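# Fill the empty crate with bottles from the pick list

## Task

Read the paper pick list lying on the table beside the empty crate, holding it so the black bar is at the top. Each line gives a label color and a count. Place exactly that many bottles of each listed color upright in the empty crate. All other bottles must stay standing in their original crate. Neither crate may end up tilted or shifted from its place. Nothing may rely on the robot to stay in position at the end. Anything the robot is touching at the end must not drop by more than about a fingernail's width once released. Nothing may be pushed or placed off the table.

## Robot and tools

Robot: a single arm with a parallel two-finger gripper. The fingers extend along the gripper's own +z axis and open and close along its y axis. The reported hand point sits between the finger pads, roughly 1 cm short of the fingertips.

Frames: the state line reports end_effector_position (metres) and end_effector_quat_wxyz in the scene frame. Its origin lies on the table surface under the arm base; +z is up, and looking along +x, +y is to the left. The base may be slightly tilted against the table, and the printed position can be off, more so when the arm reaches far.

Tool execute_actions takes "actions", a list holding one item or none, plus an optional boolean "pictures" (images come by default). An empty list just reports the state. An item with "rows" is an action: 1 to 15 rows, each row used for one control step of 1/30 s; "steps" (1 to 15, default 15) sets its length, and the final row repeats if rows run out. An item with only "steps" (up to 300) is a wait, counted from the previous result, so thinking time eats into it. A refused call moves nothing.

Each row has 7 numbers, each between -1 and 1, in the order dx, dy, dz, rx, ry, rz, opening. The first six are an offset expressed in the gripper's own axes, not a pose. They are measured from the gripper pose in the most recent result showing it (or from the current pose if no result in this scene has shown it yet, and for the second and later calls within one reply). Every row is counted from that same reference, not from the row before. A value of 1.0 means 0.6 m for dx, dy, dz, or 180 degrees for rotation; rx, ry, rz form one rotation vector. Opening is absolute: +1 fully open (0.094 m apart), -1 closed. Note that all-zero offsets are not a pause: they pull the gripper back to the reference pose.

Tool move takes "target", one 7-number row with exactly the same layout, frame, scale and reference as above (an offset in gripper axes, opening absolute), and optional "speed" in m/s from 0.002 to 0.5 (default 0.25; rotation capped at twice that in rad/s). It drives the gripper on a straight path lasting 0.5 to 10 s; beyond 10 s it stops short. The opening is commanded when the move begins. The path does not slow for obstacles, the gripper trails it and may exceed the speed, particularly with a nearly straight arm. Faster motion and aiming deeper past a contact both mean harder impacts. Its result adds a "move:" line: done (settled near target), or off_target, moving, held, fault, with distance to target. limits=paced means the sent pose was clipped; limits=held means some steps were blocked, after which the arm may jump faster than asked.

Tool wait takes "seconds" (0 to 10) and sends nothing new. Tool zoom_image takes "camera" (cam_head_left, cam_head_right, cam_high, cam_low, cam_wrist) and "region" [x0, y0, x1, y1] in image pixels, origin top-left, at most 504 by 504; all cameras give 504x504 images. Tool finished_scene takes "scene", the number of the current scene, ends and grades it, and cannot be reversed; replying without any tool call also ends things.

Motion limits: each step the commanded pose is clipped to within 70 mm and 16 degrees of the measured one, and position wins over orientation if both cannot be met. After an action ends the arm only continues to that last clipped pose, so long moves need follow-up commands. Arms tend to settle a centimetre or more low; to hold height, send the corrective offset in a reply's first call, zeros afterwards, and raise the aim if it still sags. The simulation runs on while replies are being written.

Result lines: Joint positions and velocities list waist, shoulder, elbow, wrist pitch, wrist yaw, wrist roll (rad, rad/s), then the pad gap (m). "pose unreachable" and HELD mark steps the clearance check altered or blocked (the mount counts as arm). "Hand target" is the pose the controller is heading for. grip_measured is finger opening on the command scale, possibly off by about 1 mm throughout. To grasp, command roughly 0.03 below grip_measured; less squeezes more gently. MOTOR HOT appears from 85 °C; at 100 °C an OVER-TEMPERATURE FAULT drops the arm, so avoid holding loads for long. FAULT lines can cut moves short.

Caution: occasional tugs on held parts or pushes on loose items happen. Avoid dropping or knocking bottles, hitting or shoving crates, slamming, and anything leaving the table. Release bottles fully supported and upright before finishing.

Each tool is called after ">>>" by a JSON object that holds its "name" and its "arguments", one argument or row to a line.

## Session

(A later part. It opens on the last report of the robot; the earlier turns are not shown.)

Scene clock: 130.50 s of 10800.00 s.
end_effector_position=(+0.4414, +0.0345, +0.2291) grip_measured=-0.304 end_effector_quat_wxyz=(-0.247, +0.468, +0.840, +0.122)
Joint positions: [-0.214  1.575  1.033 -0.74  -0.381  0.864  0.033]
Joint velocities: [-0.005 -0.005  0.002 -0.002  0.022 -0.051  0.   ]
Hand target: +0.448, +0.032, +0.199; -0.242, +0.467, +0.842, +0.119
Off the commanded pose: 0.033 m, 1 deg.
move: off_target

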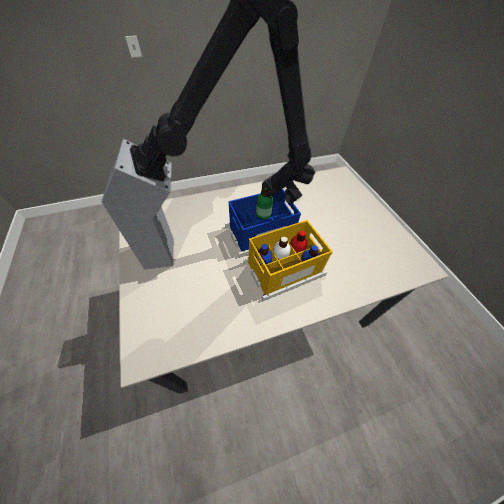

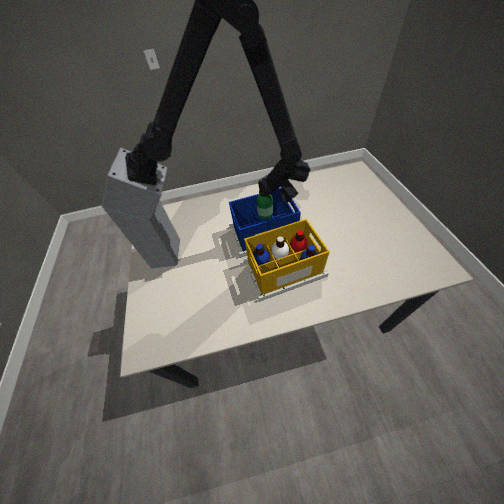

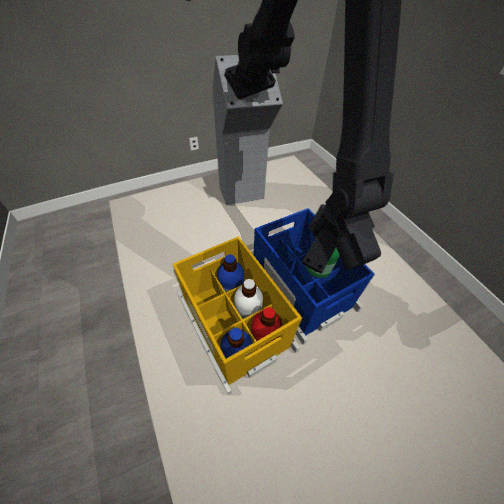

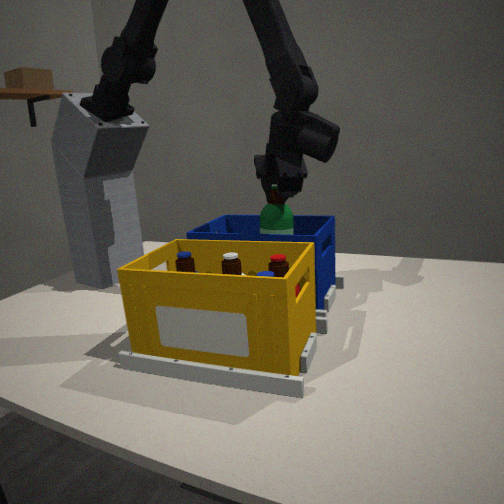

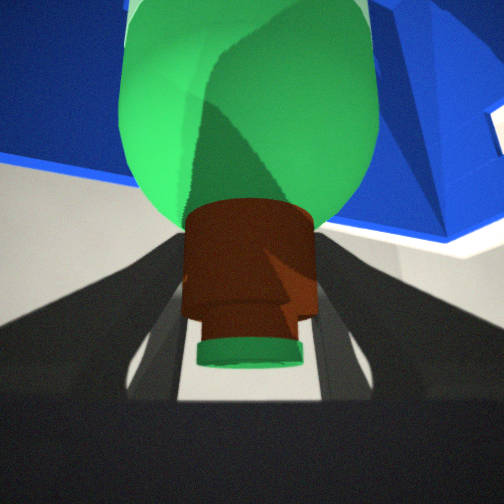

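Resting on the +x divider; shift −x.

>>> {"name": "move", "arguments": {
  "target": [0.017,-0.018,-0.004,0,0,0,-0.36],
  "speed": 0.03
}}

>>> {"name": "move", "arguments": {
  "target": [-0.032,0.013,0.036,0,0,0,-0.36],
  "speed": 0.03
}}

>>> {"name": "zoom_image", "arguments": {
  "camera": "cam_head_left",
  "region": [210,150,330,270]
}}

Scene clock: 136.17 s of 10800.00 s.
end_effector_position=(+0.4223, +0.0350, +0.2286) grip_measured=-0.304 end_effector_quat_wxyz=(-0.253, +0.469, +0.838, +0.116)
Joint positions: [-0.215  1.564  0.986 -0.719 -0.376  0.864  0.033]
Joint velocities: [-0.005 -0.015 -0.002 -0.002  0.081 -0.037  0.001]
Hand target: +0.429, +0.035, +0.237; -0.247, +0.468, +0.840, +0.122
Off the commanded pose: 0.010 m, 1 deg.
After step 90, 1.77 s passed at rest.
move: done

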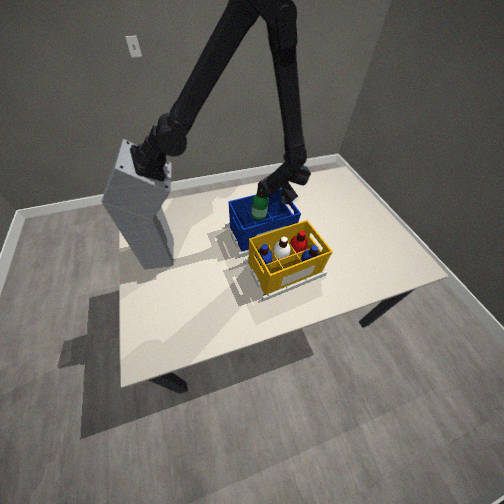

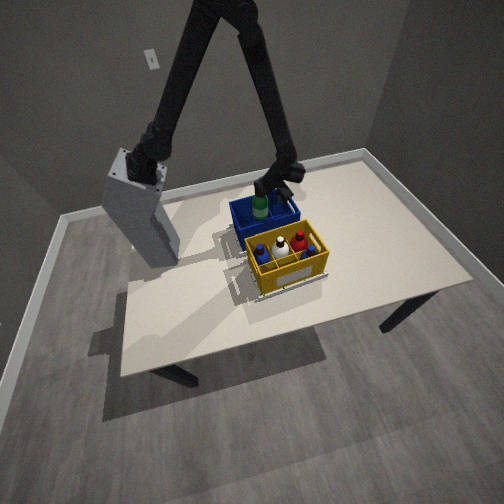

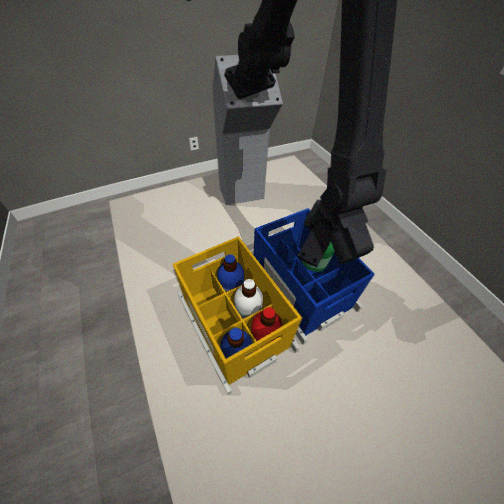

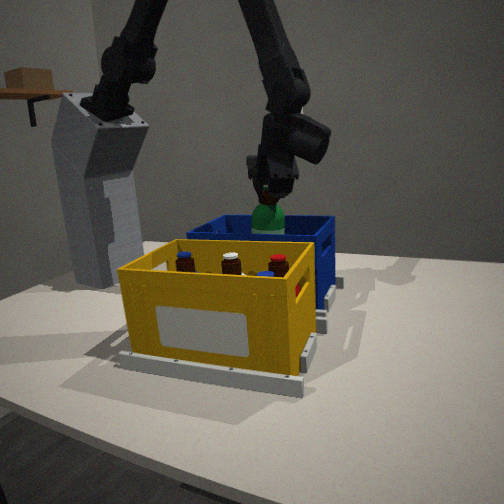

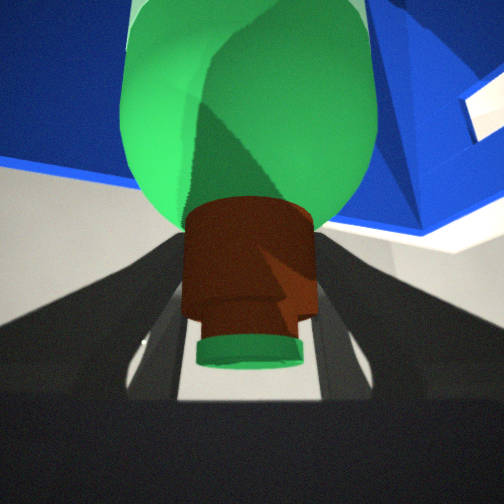

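Scene clock: 137.40 s of 10800.00 s.
end_effector_position=(+0.4246, +0.0375, +0.1977) grip_measured=-0.304 end_effector_quat_wxyz=(-0.256, +0.468, +0.838, +0.118)
Joint positions: [-0.213  1.652  1.023 -0.674 -0.381  0.863  0.033]
Joint velocities: [-0.005  0.005 -0.002  0.007  0.007  0.066 -0.   ]
Hand target: +0.430, +0.034, +0.200; -0.252, +0.468, +0.839, +0.116
Off the commanded pose: 0.007 m, 0 deg.
move: done

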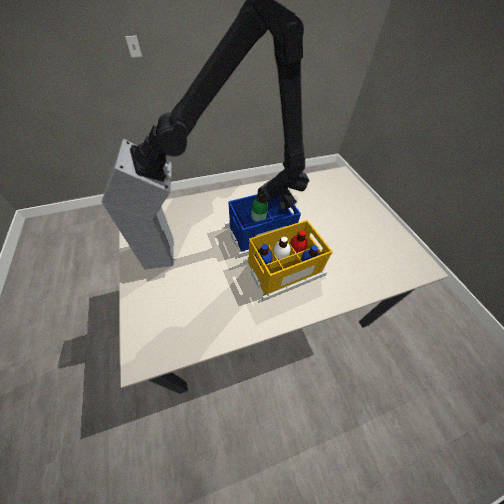

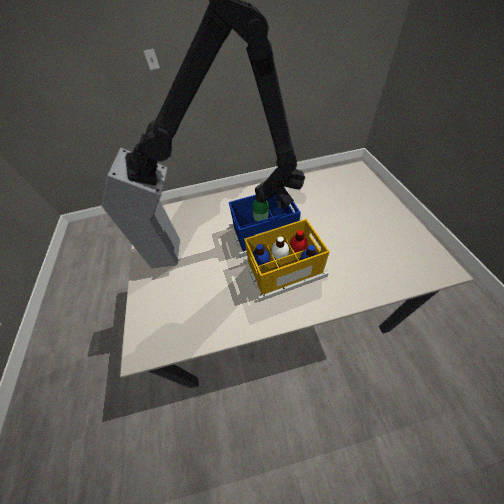

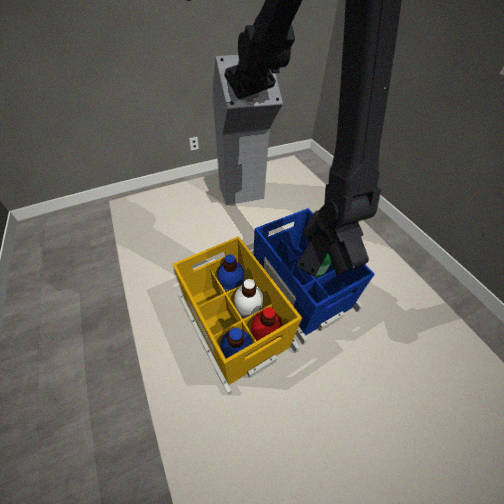

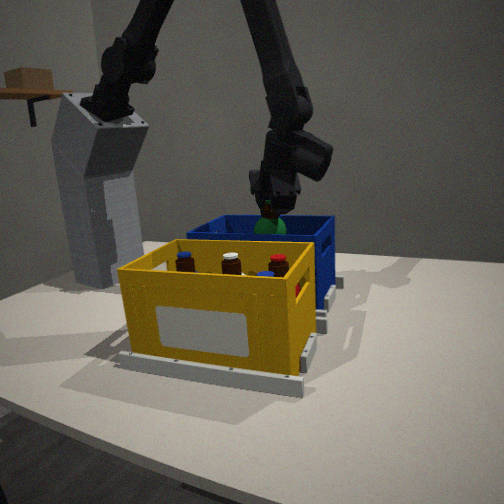

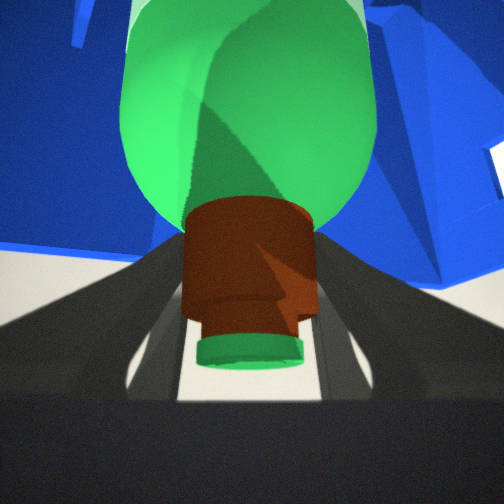

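Region (210, 150, 330, 270) of cam_head_left's 504x504 image, scaled by 4.200, with more detail than that image has.

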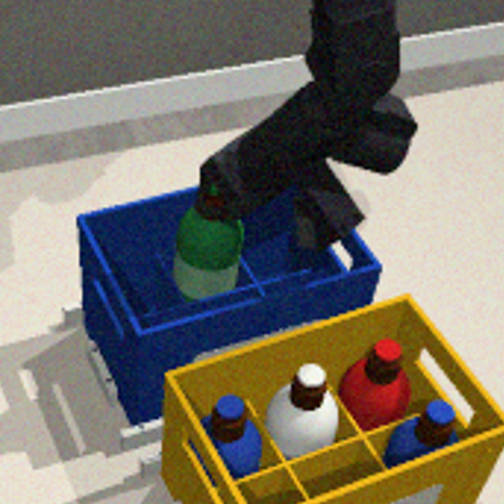

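>>> {"name": "move", "arguments": {
  "target": [-0.062,0.012,0.07,0,-0.02,0,-0.36],
  "speed": 0.03
}}

>>> {"name": "move", "arguments": {
  "target": [0,0,0,0,0,0,0]
}}

>>> {"name": "move", "arguments": {
  "target": [0.05,0,-0.2,0,-0.17,0,0],
  "speed": 0.15
}}

Scene clock: 146.80 s of 10800.00 s.
end_effector_position=(+0.4235, +0.0392, +0.1442) grip_measured=-0.304 end_effector_quat_wxyz=(-0.240, +0.462, +0.846, +0.110)
Joint positions: [-0.205  1.782  1.063 -0.558 -0.348  0.863  0.033]
Joint velocities: [ 0.005 -0.005 -0.002 -0.012  0.037  0.037 -0.   ]
Hand target: +0.432, +0.033, +0.142; -0.230, +0.471, +0.845, +0.103
Off the commanded pose: 0.012 m, 2 deg.
After step 90, 4.30 s passed at rest.
move: off_target

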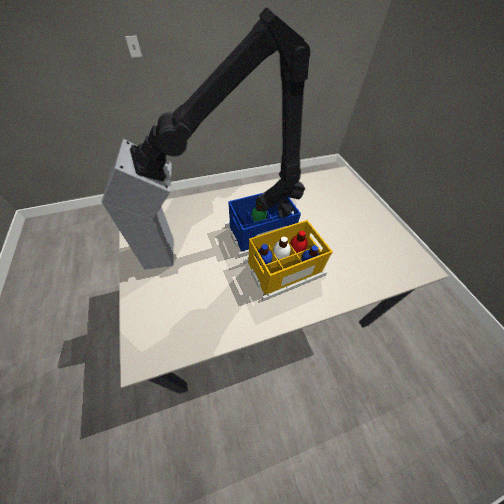

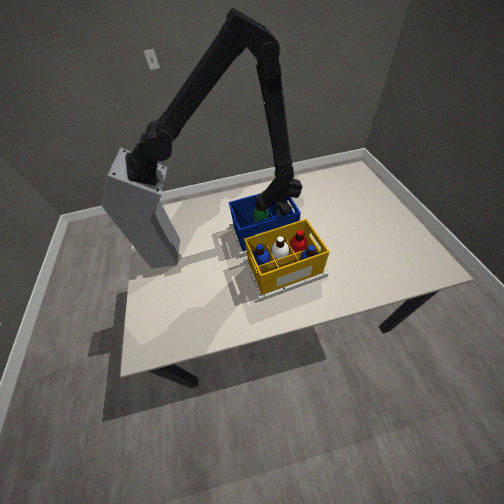

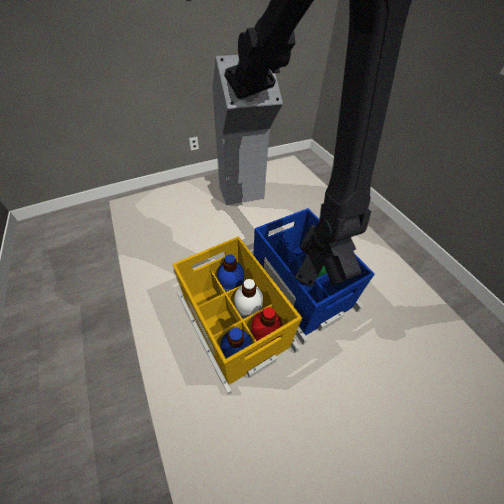

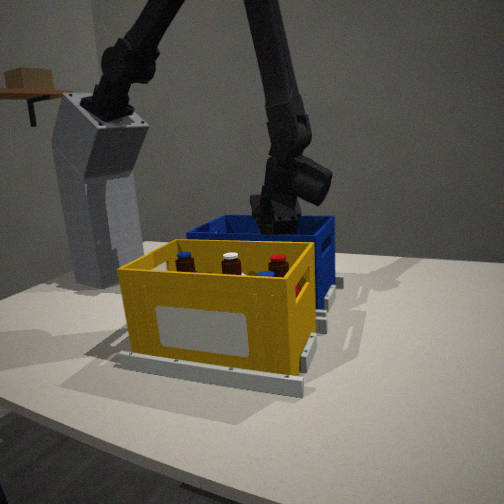

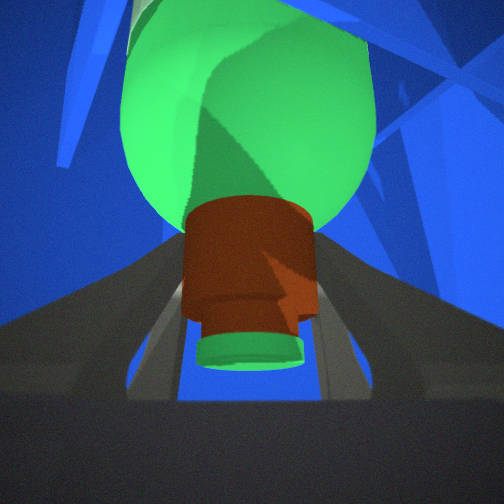

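Scene clock: 147.30 s of 10800.00 s.
end_effector_position=(+0.4232, +0.0389, +0.1441) grip_measured=-0.003 end_effector_quat_wxyz=(-0.240, +0.462, +0.847, +0.109)
Joint positions: [-0.205  1.782  1.063 -0.558 -0.346  0.863  0.047]
Joint velocities: [-0.005 -0.024 -0.002  0.002 -0.037  0.066  0.001]
Hand target: +0.424, +0.039, +0.144; -0.240, +0.462, +0.846, +0.110
Off the commanded pose: 0.000 m, 0 deg.
move: done

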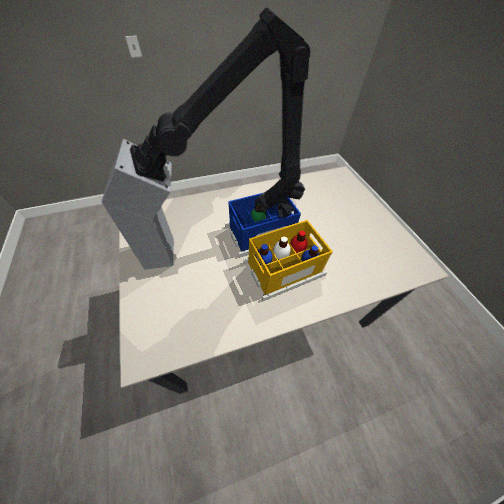

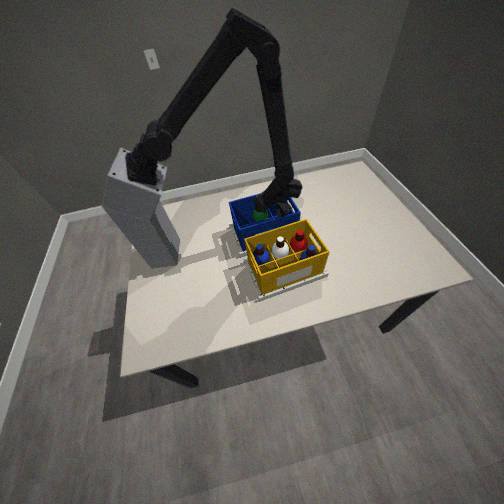

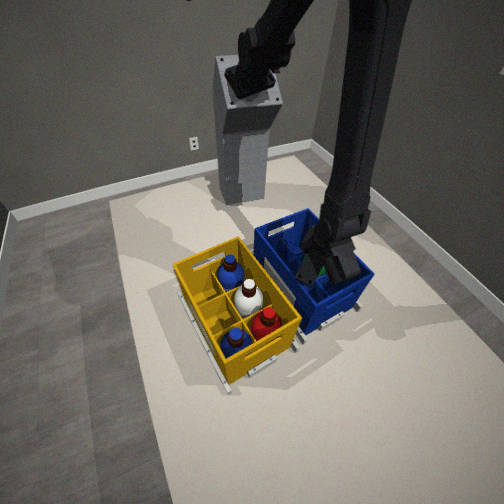

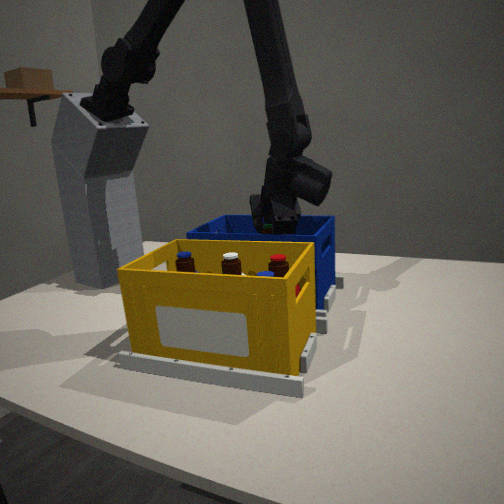

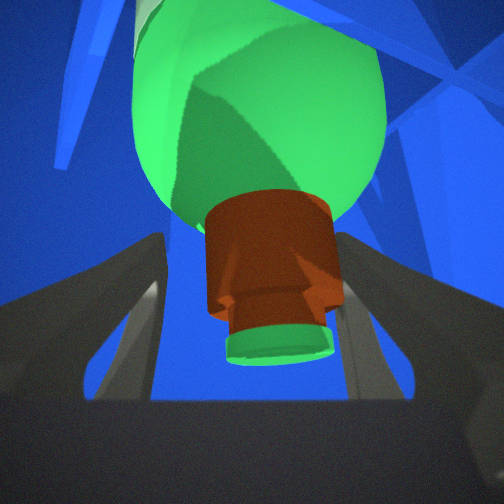

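Scene clock: 149.47 s of 10800.00 s.
end_effector_position=(+0.4464, +0.0104, +0.2602) grip_measured=-0.003 end_effector_quat_wxyz=(-0.017, +0.470, +0.882, -0.020)
Joint positions: [-0.072  1.352  0.813 -0.429  0.147  1.011  0.047]
Joint velocities: [ 0.005 -0.015 -0.002  0.002  0.081 -0.081 -0.   ]
Hand target: +0.449, +0.013, +0.264; -0.010, +0.475, +0.880, -0.016
Off the commanded pose: 0.003 m, 1 deg.
move: done

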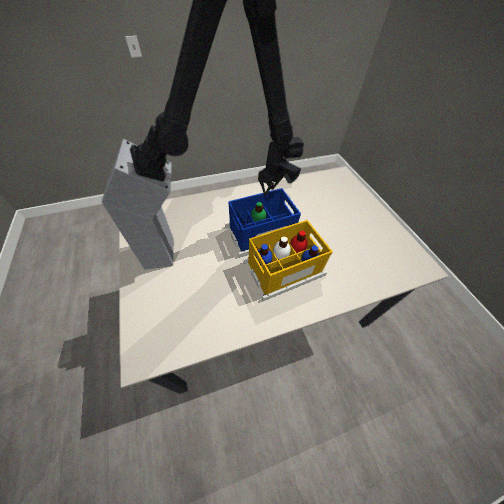

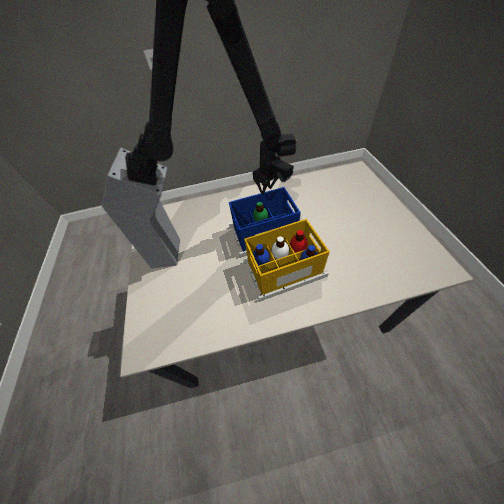

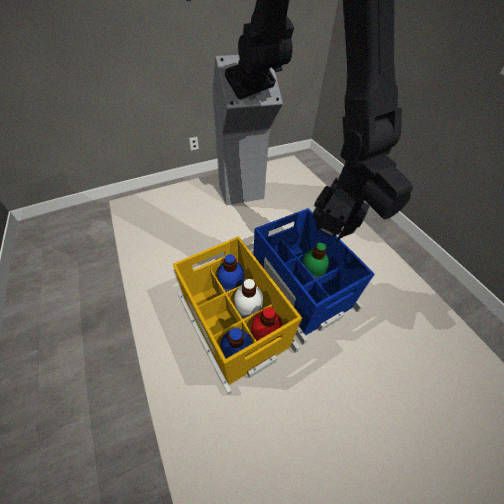

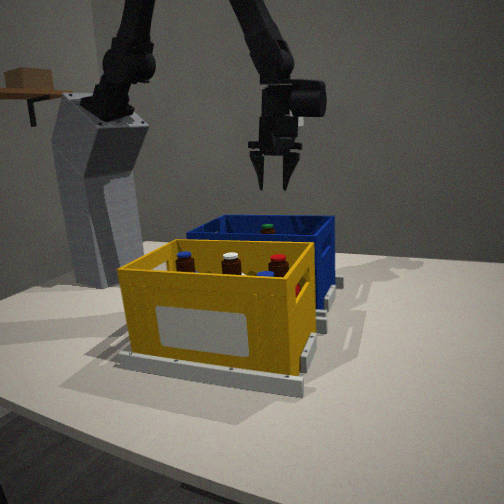

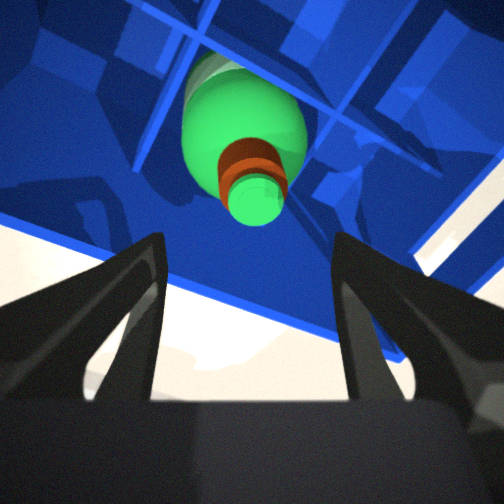

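>>> {"name": "move", "arguments": {
  "target": [-0.233,-0.305,0.095,-0.02,-0.01,0,0]
}}

Scene clock: 155.30 s of 10800.00 s.
end_effector_position=(+0.3578, -0.2122, +0.2141) grip_measured=-0.003 end_effector_quat_wxyz=(+0.005, +0.477, +0.879, -0.011)
Joint positions: [-0.704  1.508  0.719 -0.154 -0.233  0.514  0.047]
Joint velocities: [ 0.005 -0.005 -0.002  0.002 -0.037 -0.066  0.   ]
Hand target: +0.368, -0.213, +0.214; +0.014, +0.465, +0.885, -0.007
Off the commanded pose: 0.013 m, 2 deg.
After step 90, 1.23 s passed at rest.
move: off_target

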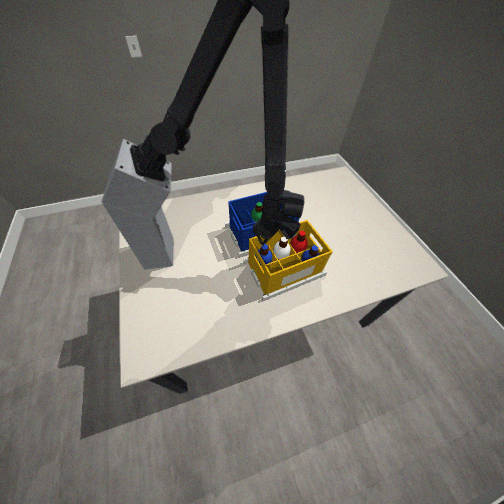

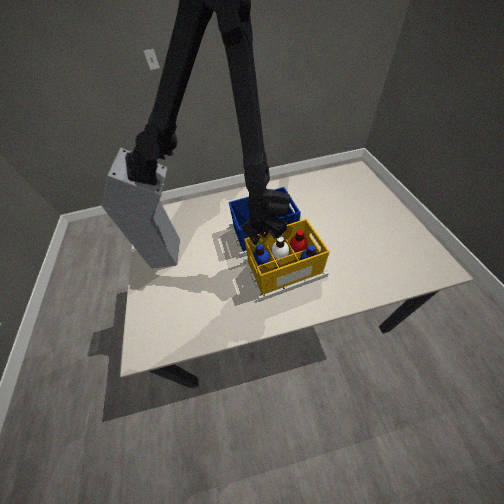

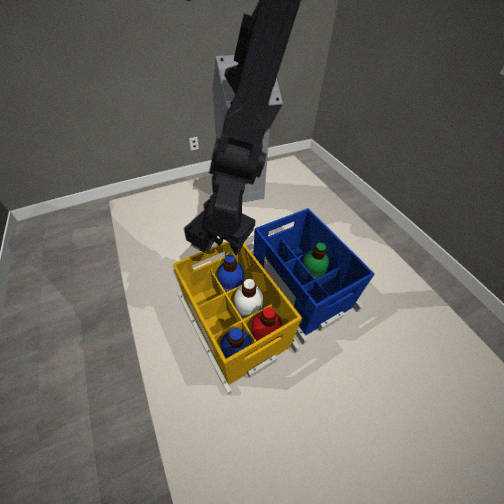

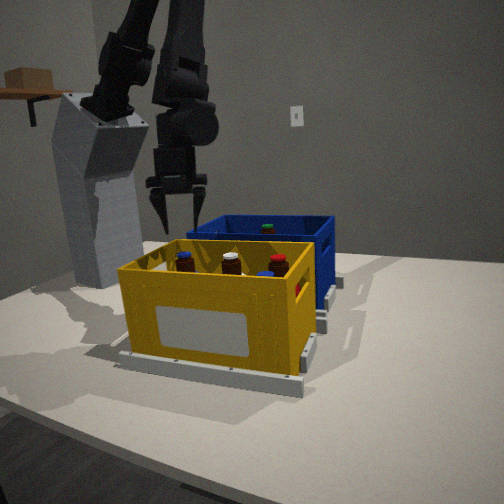

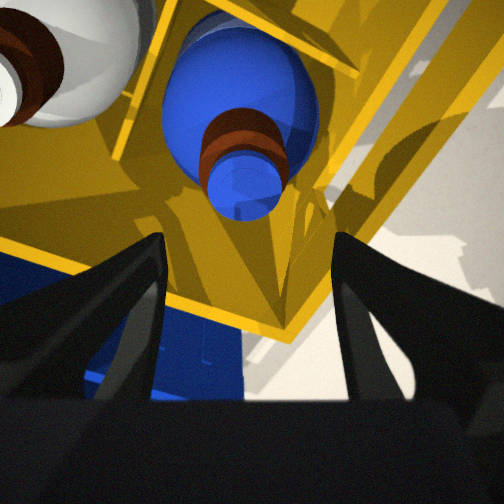

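>>> {"name": "move", "arguments": {
  "target": [-0.008,0.018,0.125,0,0,0,-0.02],
  "speed": 0.05
}}

Scene clock: 159.77 s of 10800.00 s.
end_effector_position=(+0.3644, -0.2132, +0.1421) grip_measured=-0.017 end_effector_quat_wxyz=(+0.002, +0.474, +0.880, -0.011)
Joint positions: [-0.657  1.732  0.813 -0.02  -0.205  0.547  0.046]
Joint velocities: [-0.005  0.015  0.002  0.007 -0.037 -0.007 -0.001]
Hand target: +0.368, -0.211, +0.138; +0.004, +0.477, +0.879, -0.010
Off the commanded pose: 0.006 m, 0 deg.
move: done

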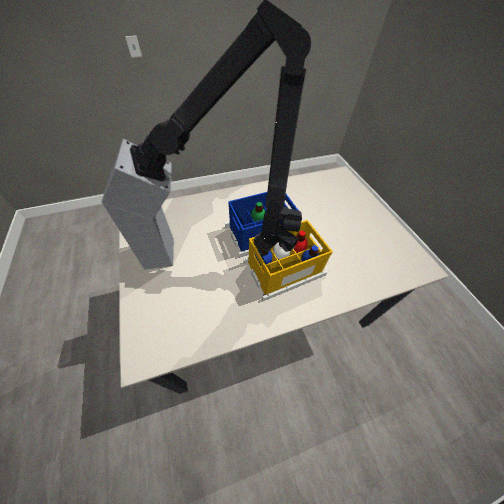

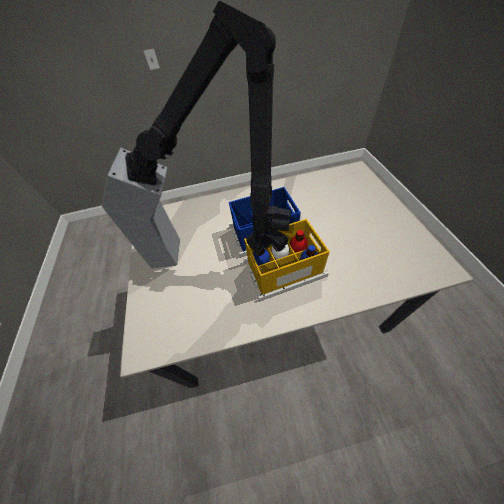

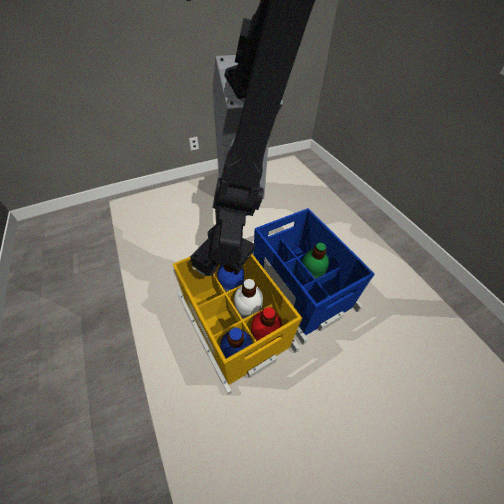

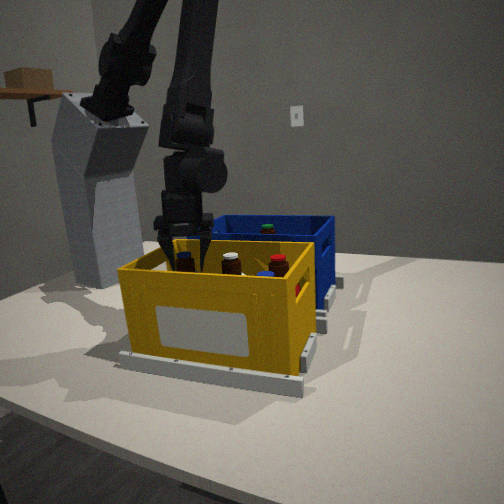

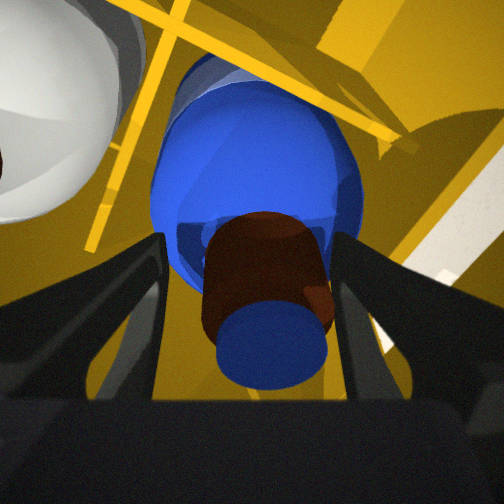

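>>> {"name": "move", "arguments": {
  "target": [0.01,-0.01,0.005,0,0,0,-0.02],
  "speed": 0.03
}}

>>> {"name": "move", "arguments": {
  "target": [0,0,0,0,0,0,-0.4]
}}

>>> {"name": "move", "arguments": {
  "target": [-0.01,0.01,-0.37,-0.005,-0.015,0,-0.4],
  "speed": 0.12
}}

>>> {"name": "move", "arguments": {
  "target": [0.31,0.2,-0.01,-0.008,-0.012,0,-0.4],
  "speed": 0.15
}}

Scene clock: 169.23 s of 10800.00 s.
end_effector_position=(+0.3613, -0.2118, +0.1420) grip_measured=-0.017 end_effector_quat_wxyz=(+0.004, +0.474, +0.880, -0.011)
Joint positions: [-0.657  1.732  0.801 -0.004 -0.205  0.548  0.046]
Joint velocities: [-0.015 -0.015  0.002  0.012  0.007  0.081 -0.001]
Hand target: +0.356, -0.211, +0.139; +0.002, +0.474, +0.880, -0.011
Off the commanded pose: 0.006 m, 0 deg.
After step 90, 5.77 s passed at rest.
move: done

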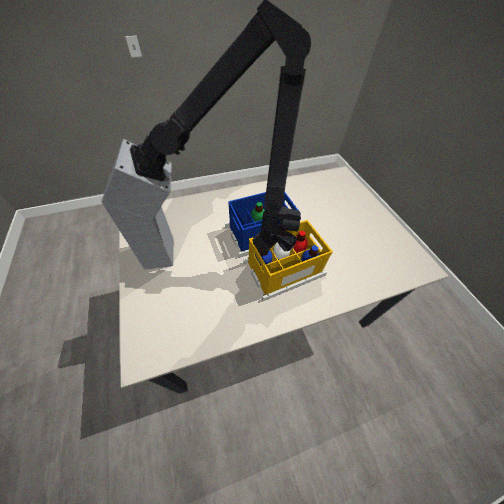

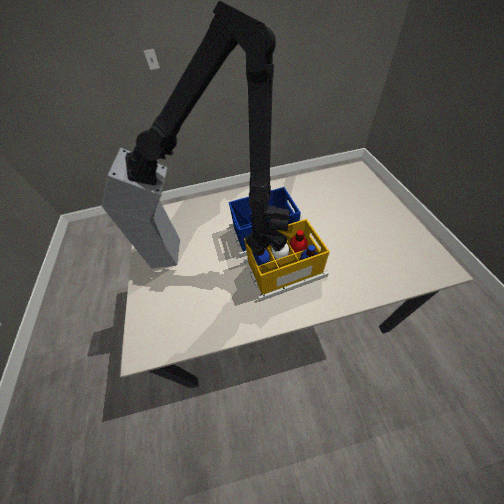

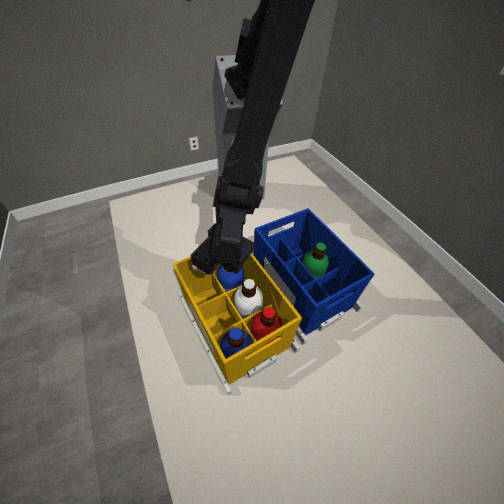

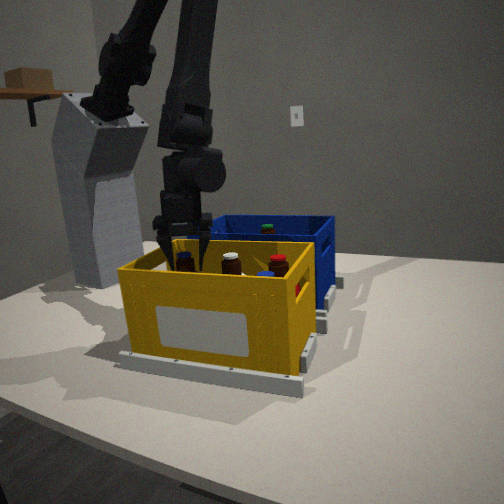

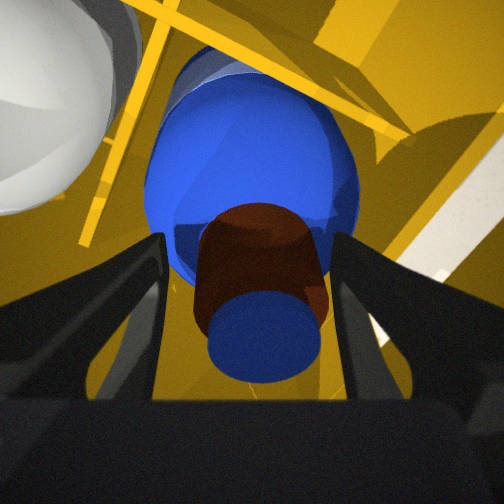

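Scene clock: 169.73 s of 10800.00 s.
end_effector_position=(+0.3613, -0.2118, +0.1420) grip_measured=-0.310 end_effector_quat_wxyz=(+0.004, +0.474, +0.880, -0.011)
Joint positions: [-0.657  1.732  0.801 -0.004 -0.205  0.548  0.032]
Joint velocities: [-0.015 -0.005 -0.012 -0.012  0.022 -0.007  0.001]
Hand target: +0.361, -0.212, +0.142; +0.004, +0.474, +0.880, -0.011
Off the commanded pose: 0.000 m, 0 deg.
move: done

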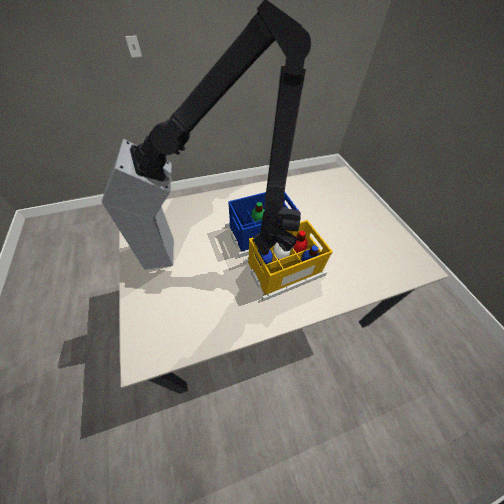

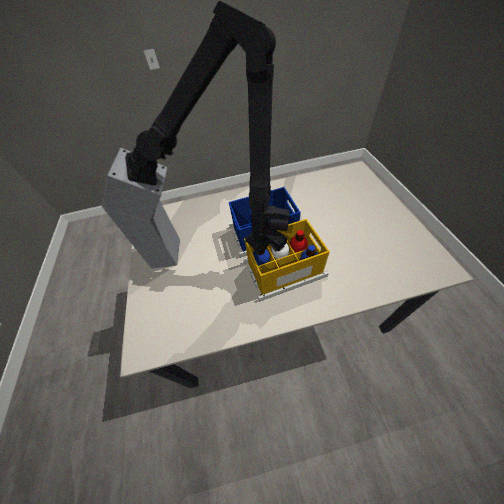

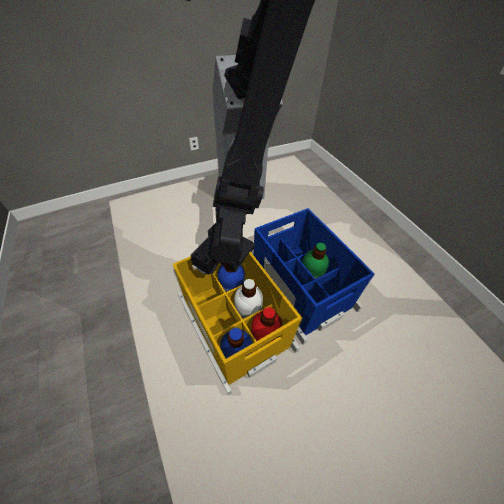

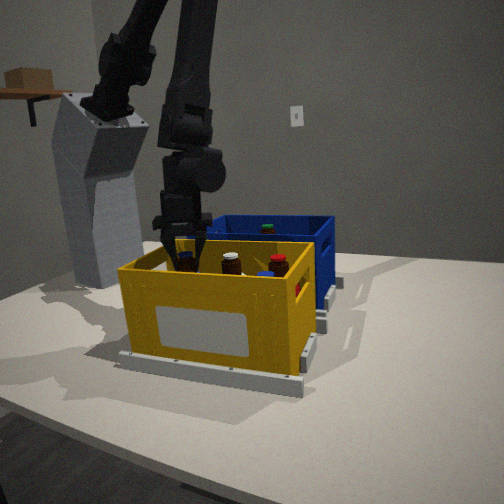

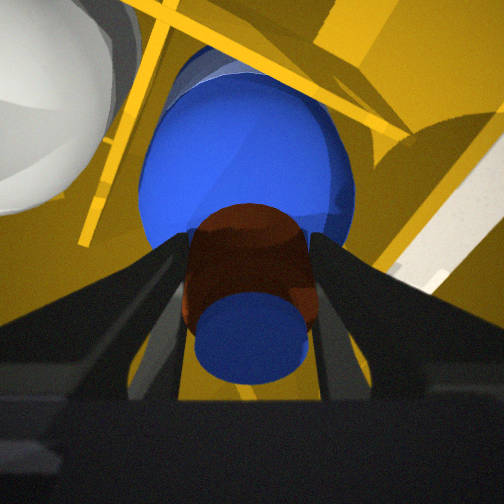

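Scene clock: 171.93 s of 10800.00 s.
end_effector_position=(+0.3620, -0.2005, +0.3516) grip_measured=-0.310 end_effector_quat_wxyz=(+0.008, +0.479, +0.878, -0.013)
Joint positions: [-0.778  1.075  0.687 -0.564 -0.272  0.46   0.032]
Joint velocities: [-0.015  0.005 -0.007 -0.012 -0.066  0.022 -0.   ]
Hand target: +0.373, -0.209, +0.366; +0.028, +0.473, +0.881, -0.017
Off the commanded pose: 0.017 m, 2 deg.
move: off_target

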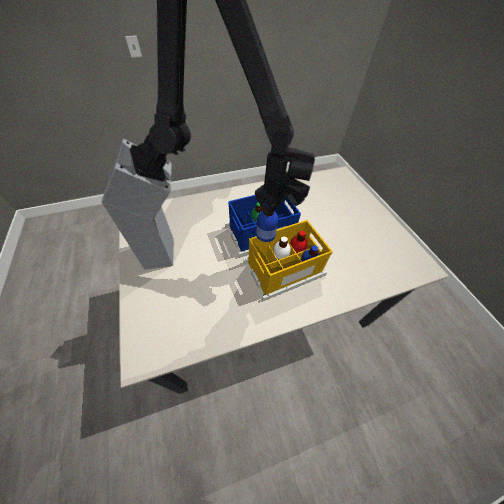

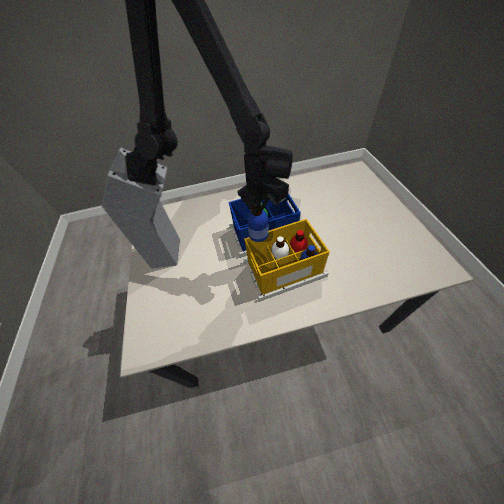

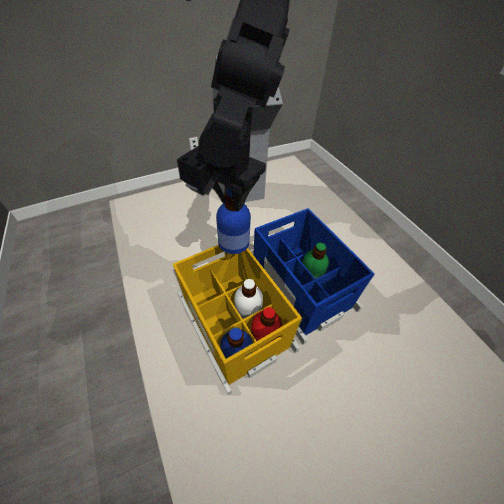

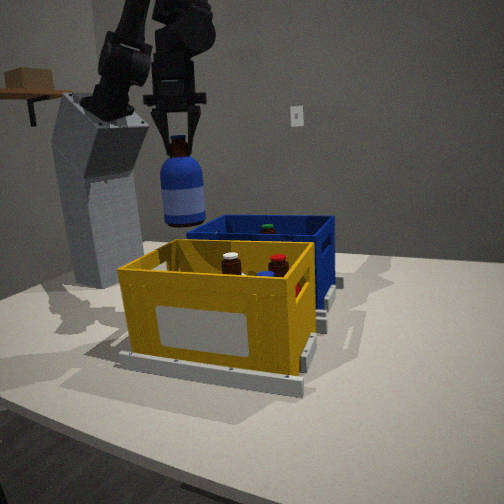

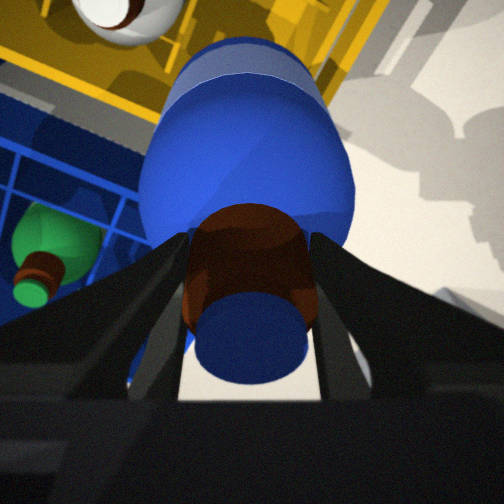

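Scene clock: 173.97 s of 10800.00 s.
end_effector_position=(+0.3561, +0.0250, +0.3491) grip_measured=-0.310 end_effector_quat_wxyz=(+0.017, +0.476, +0.879, -0.008)
Joint positions: [ 0.051  0.926  0.519 -0.51   0.235  1.114  0.032]
Joint velocities: [-0.024 -0.015 -0.012  0.002  0.066 -0.007  0.001]
Hand target: +0.365, +0.025, +0.353; +0.027, +0.485, +0.874, -0.002
Off the commanded pose: 0.008 m, 2 deg.
move: done

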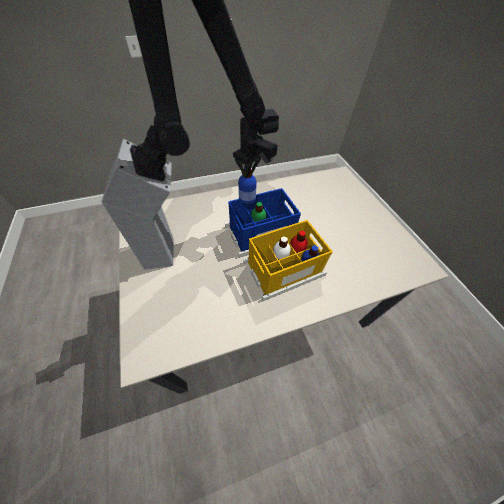

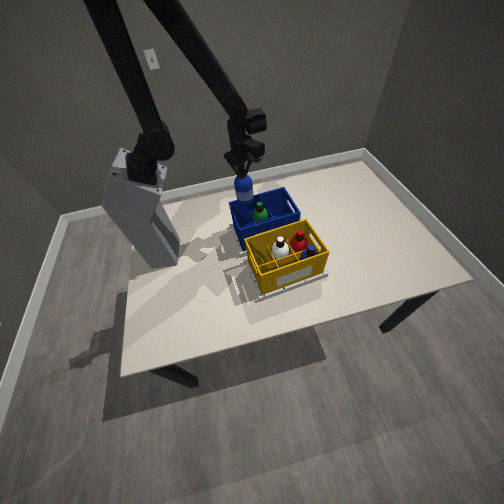

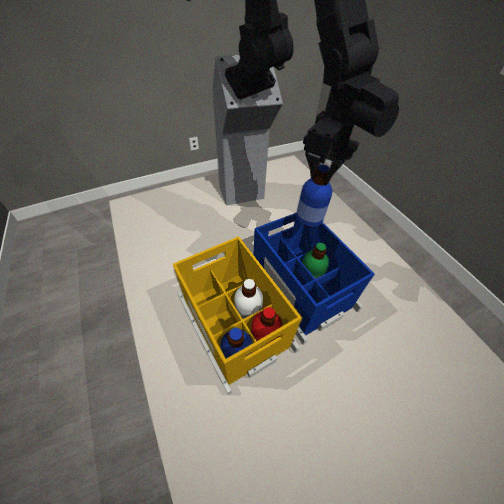

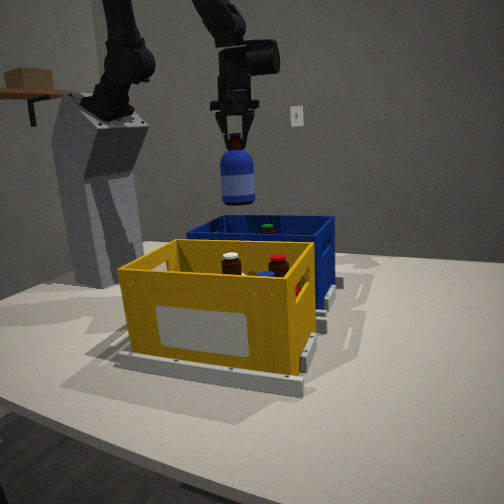

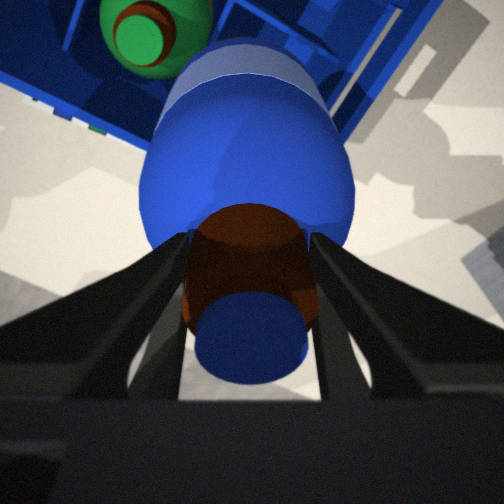

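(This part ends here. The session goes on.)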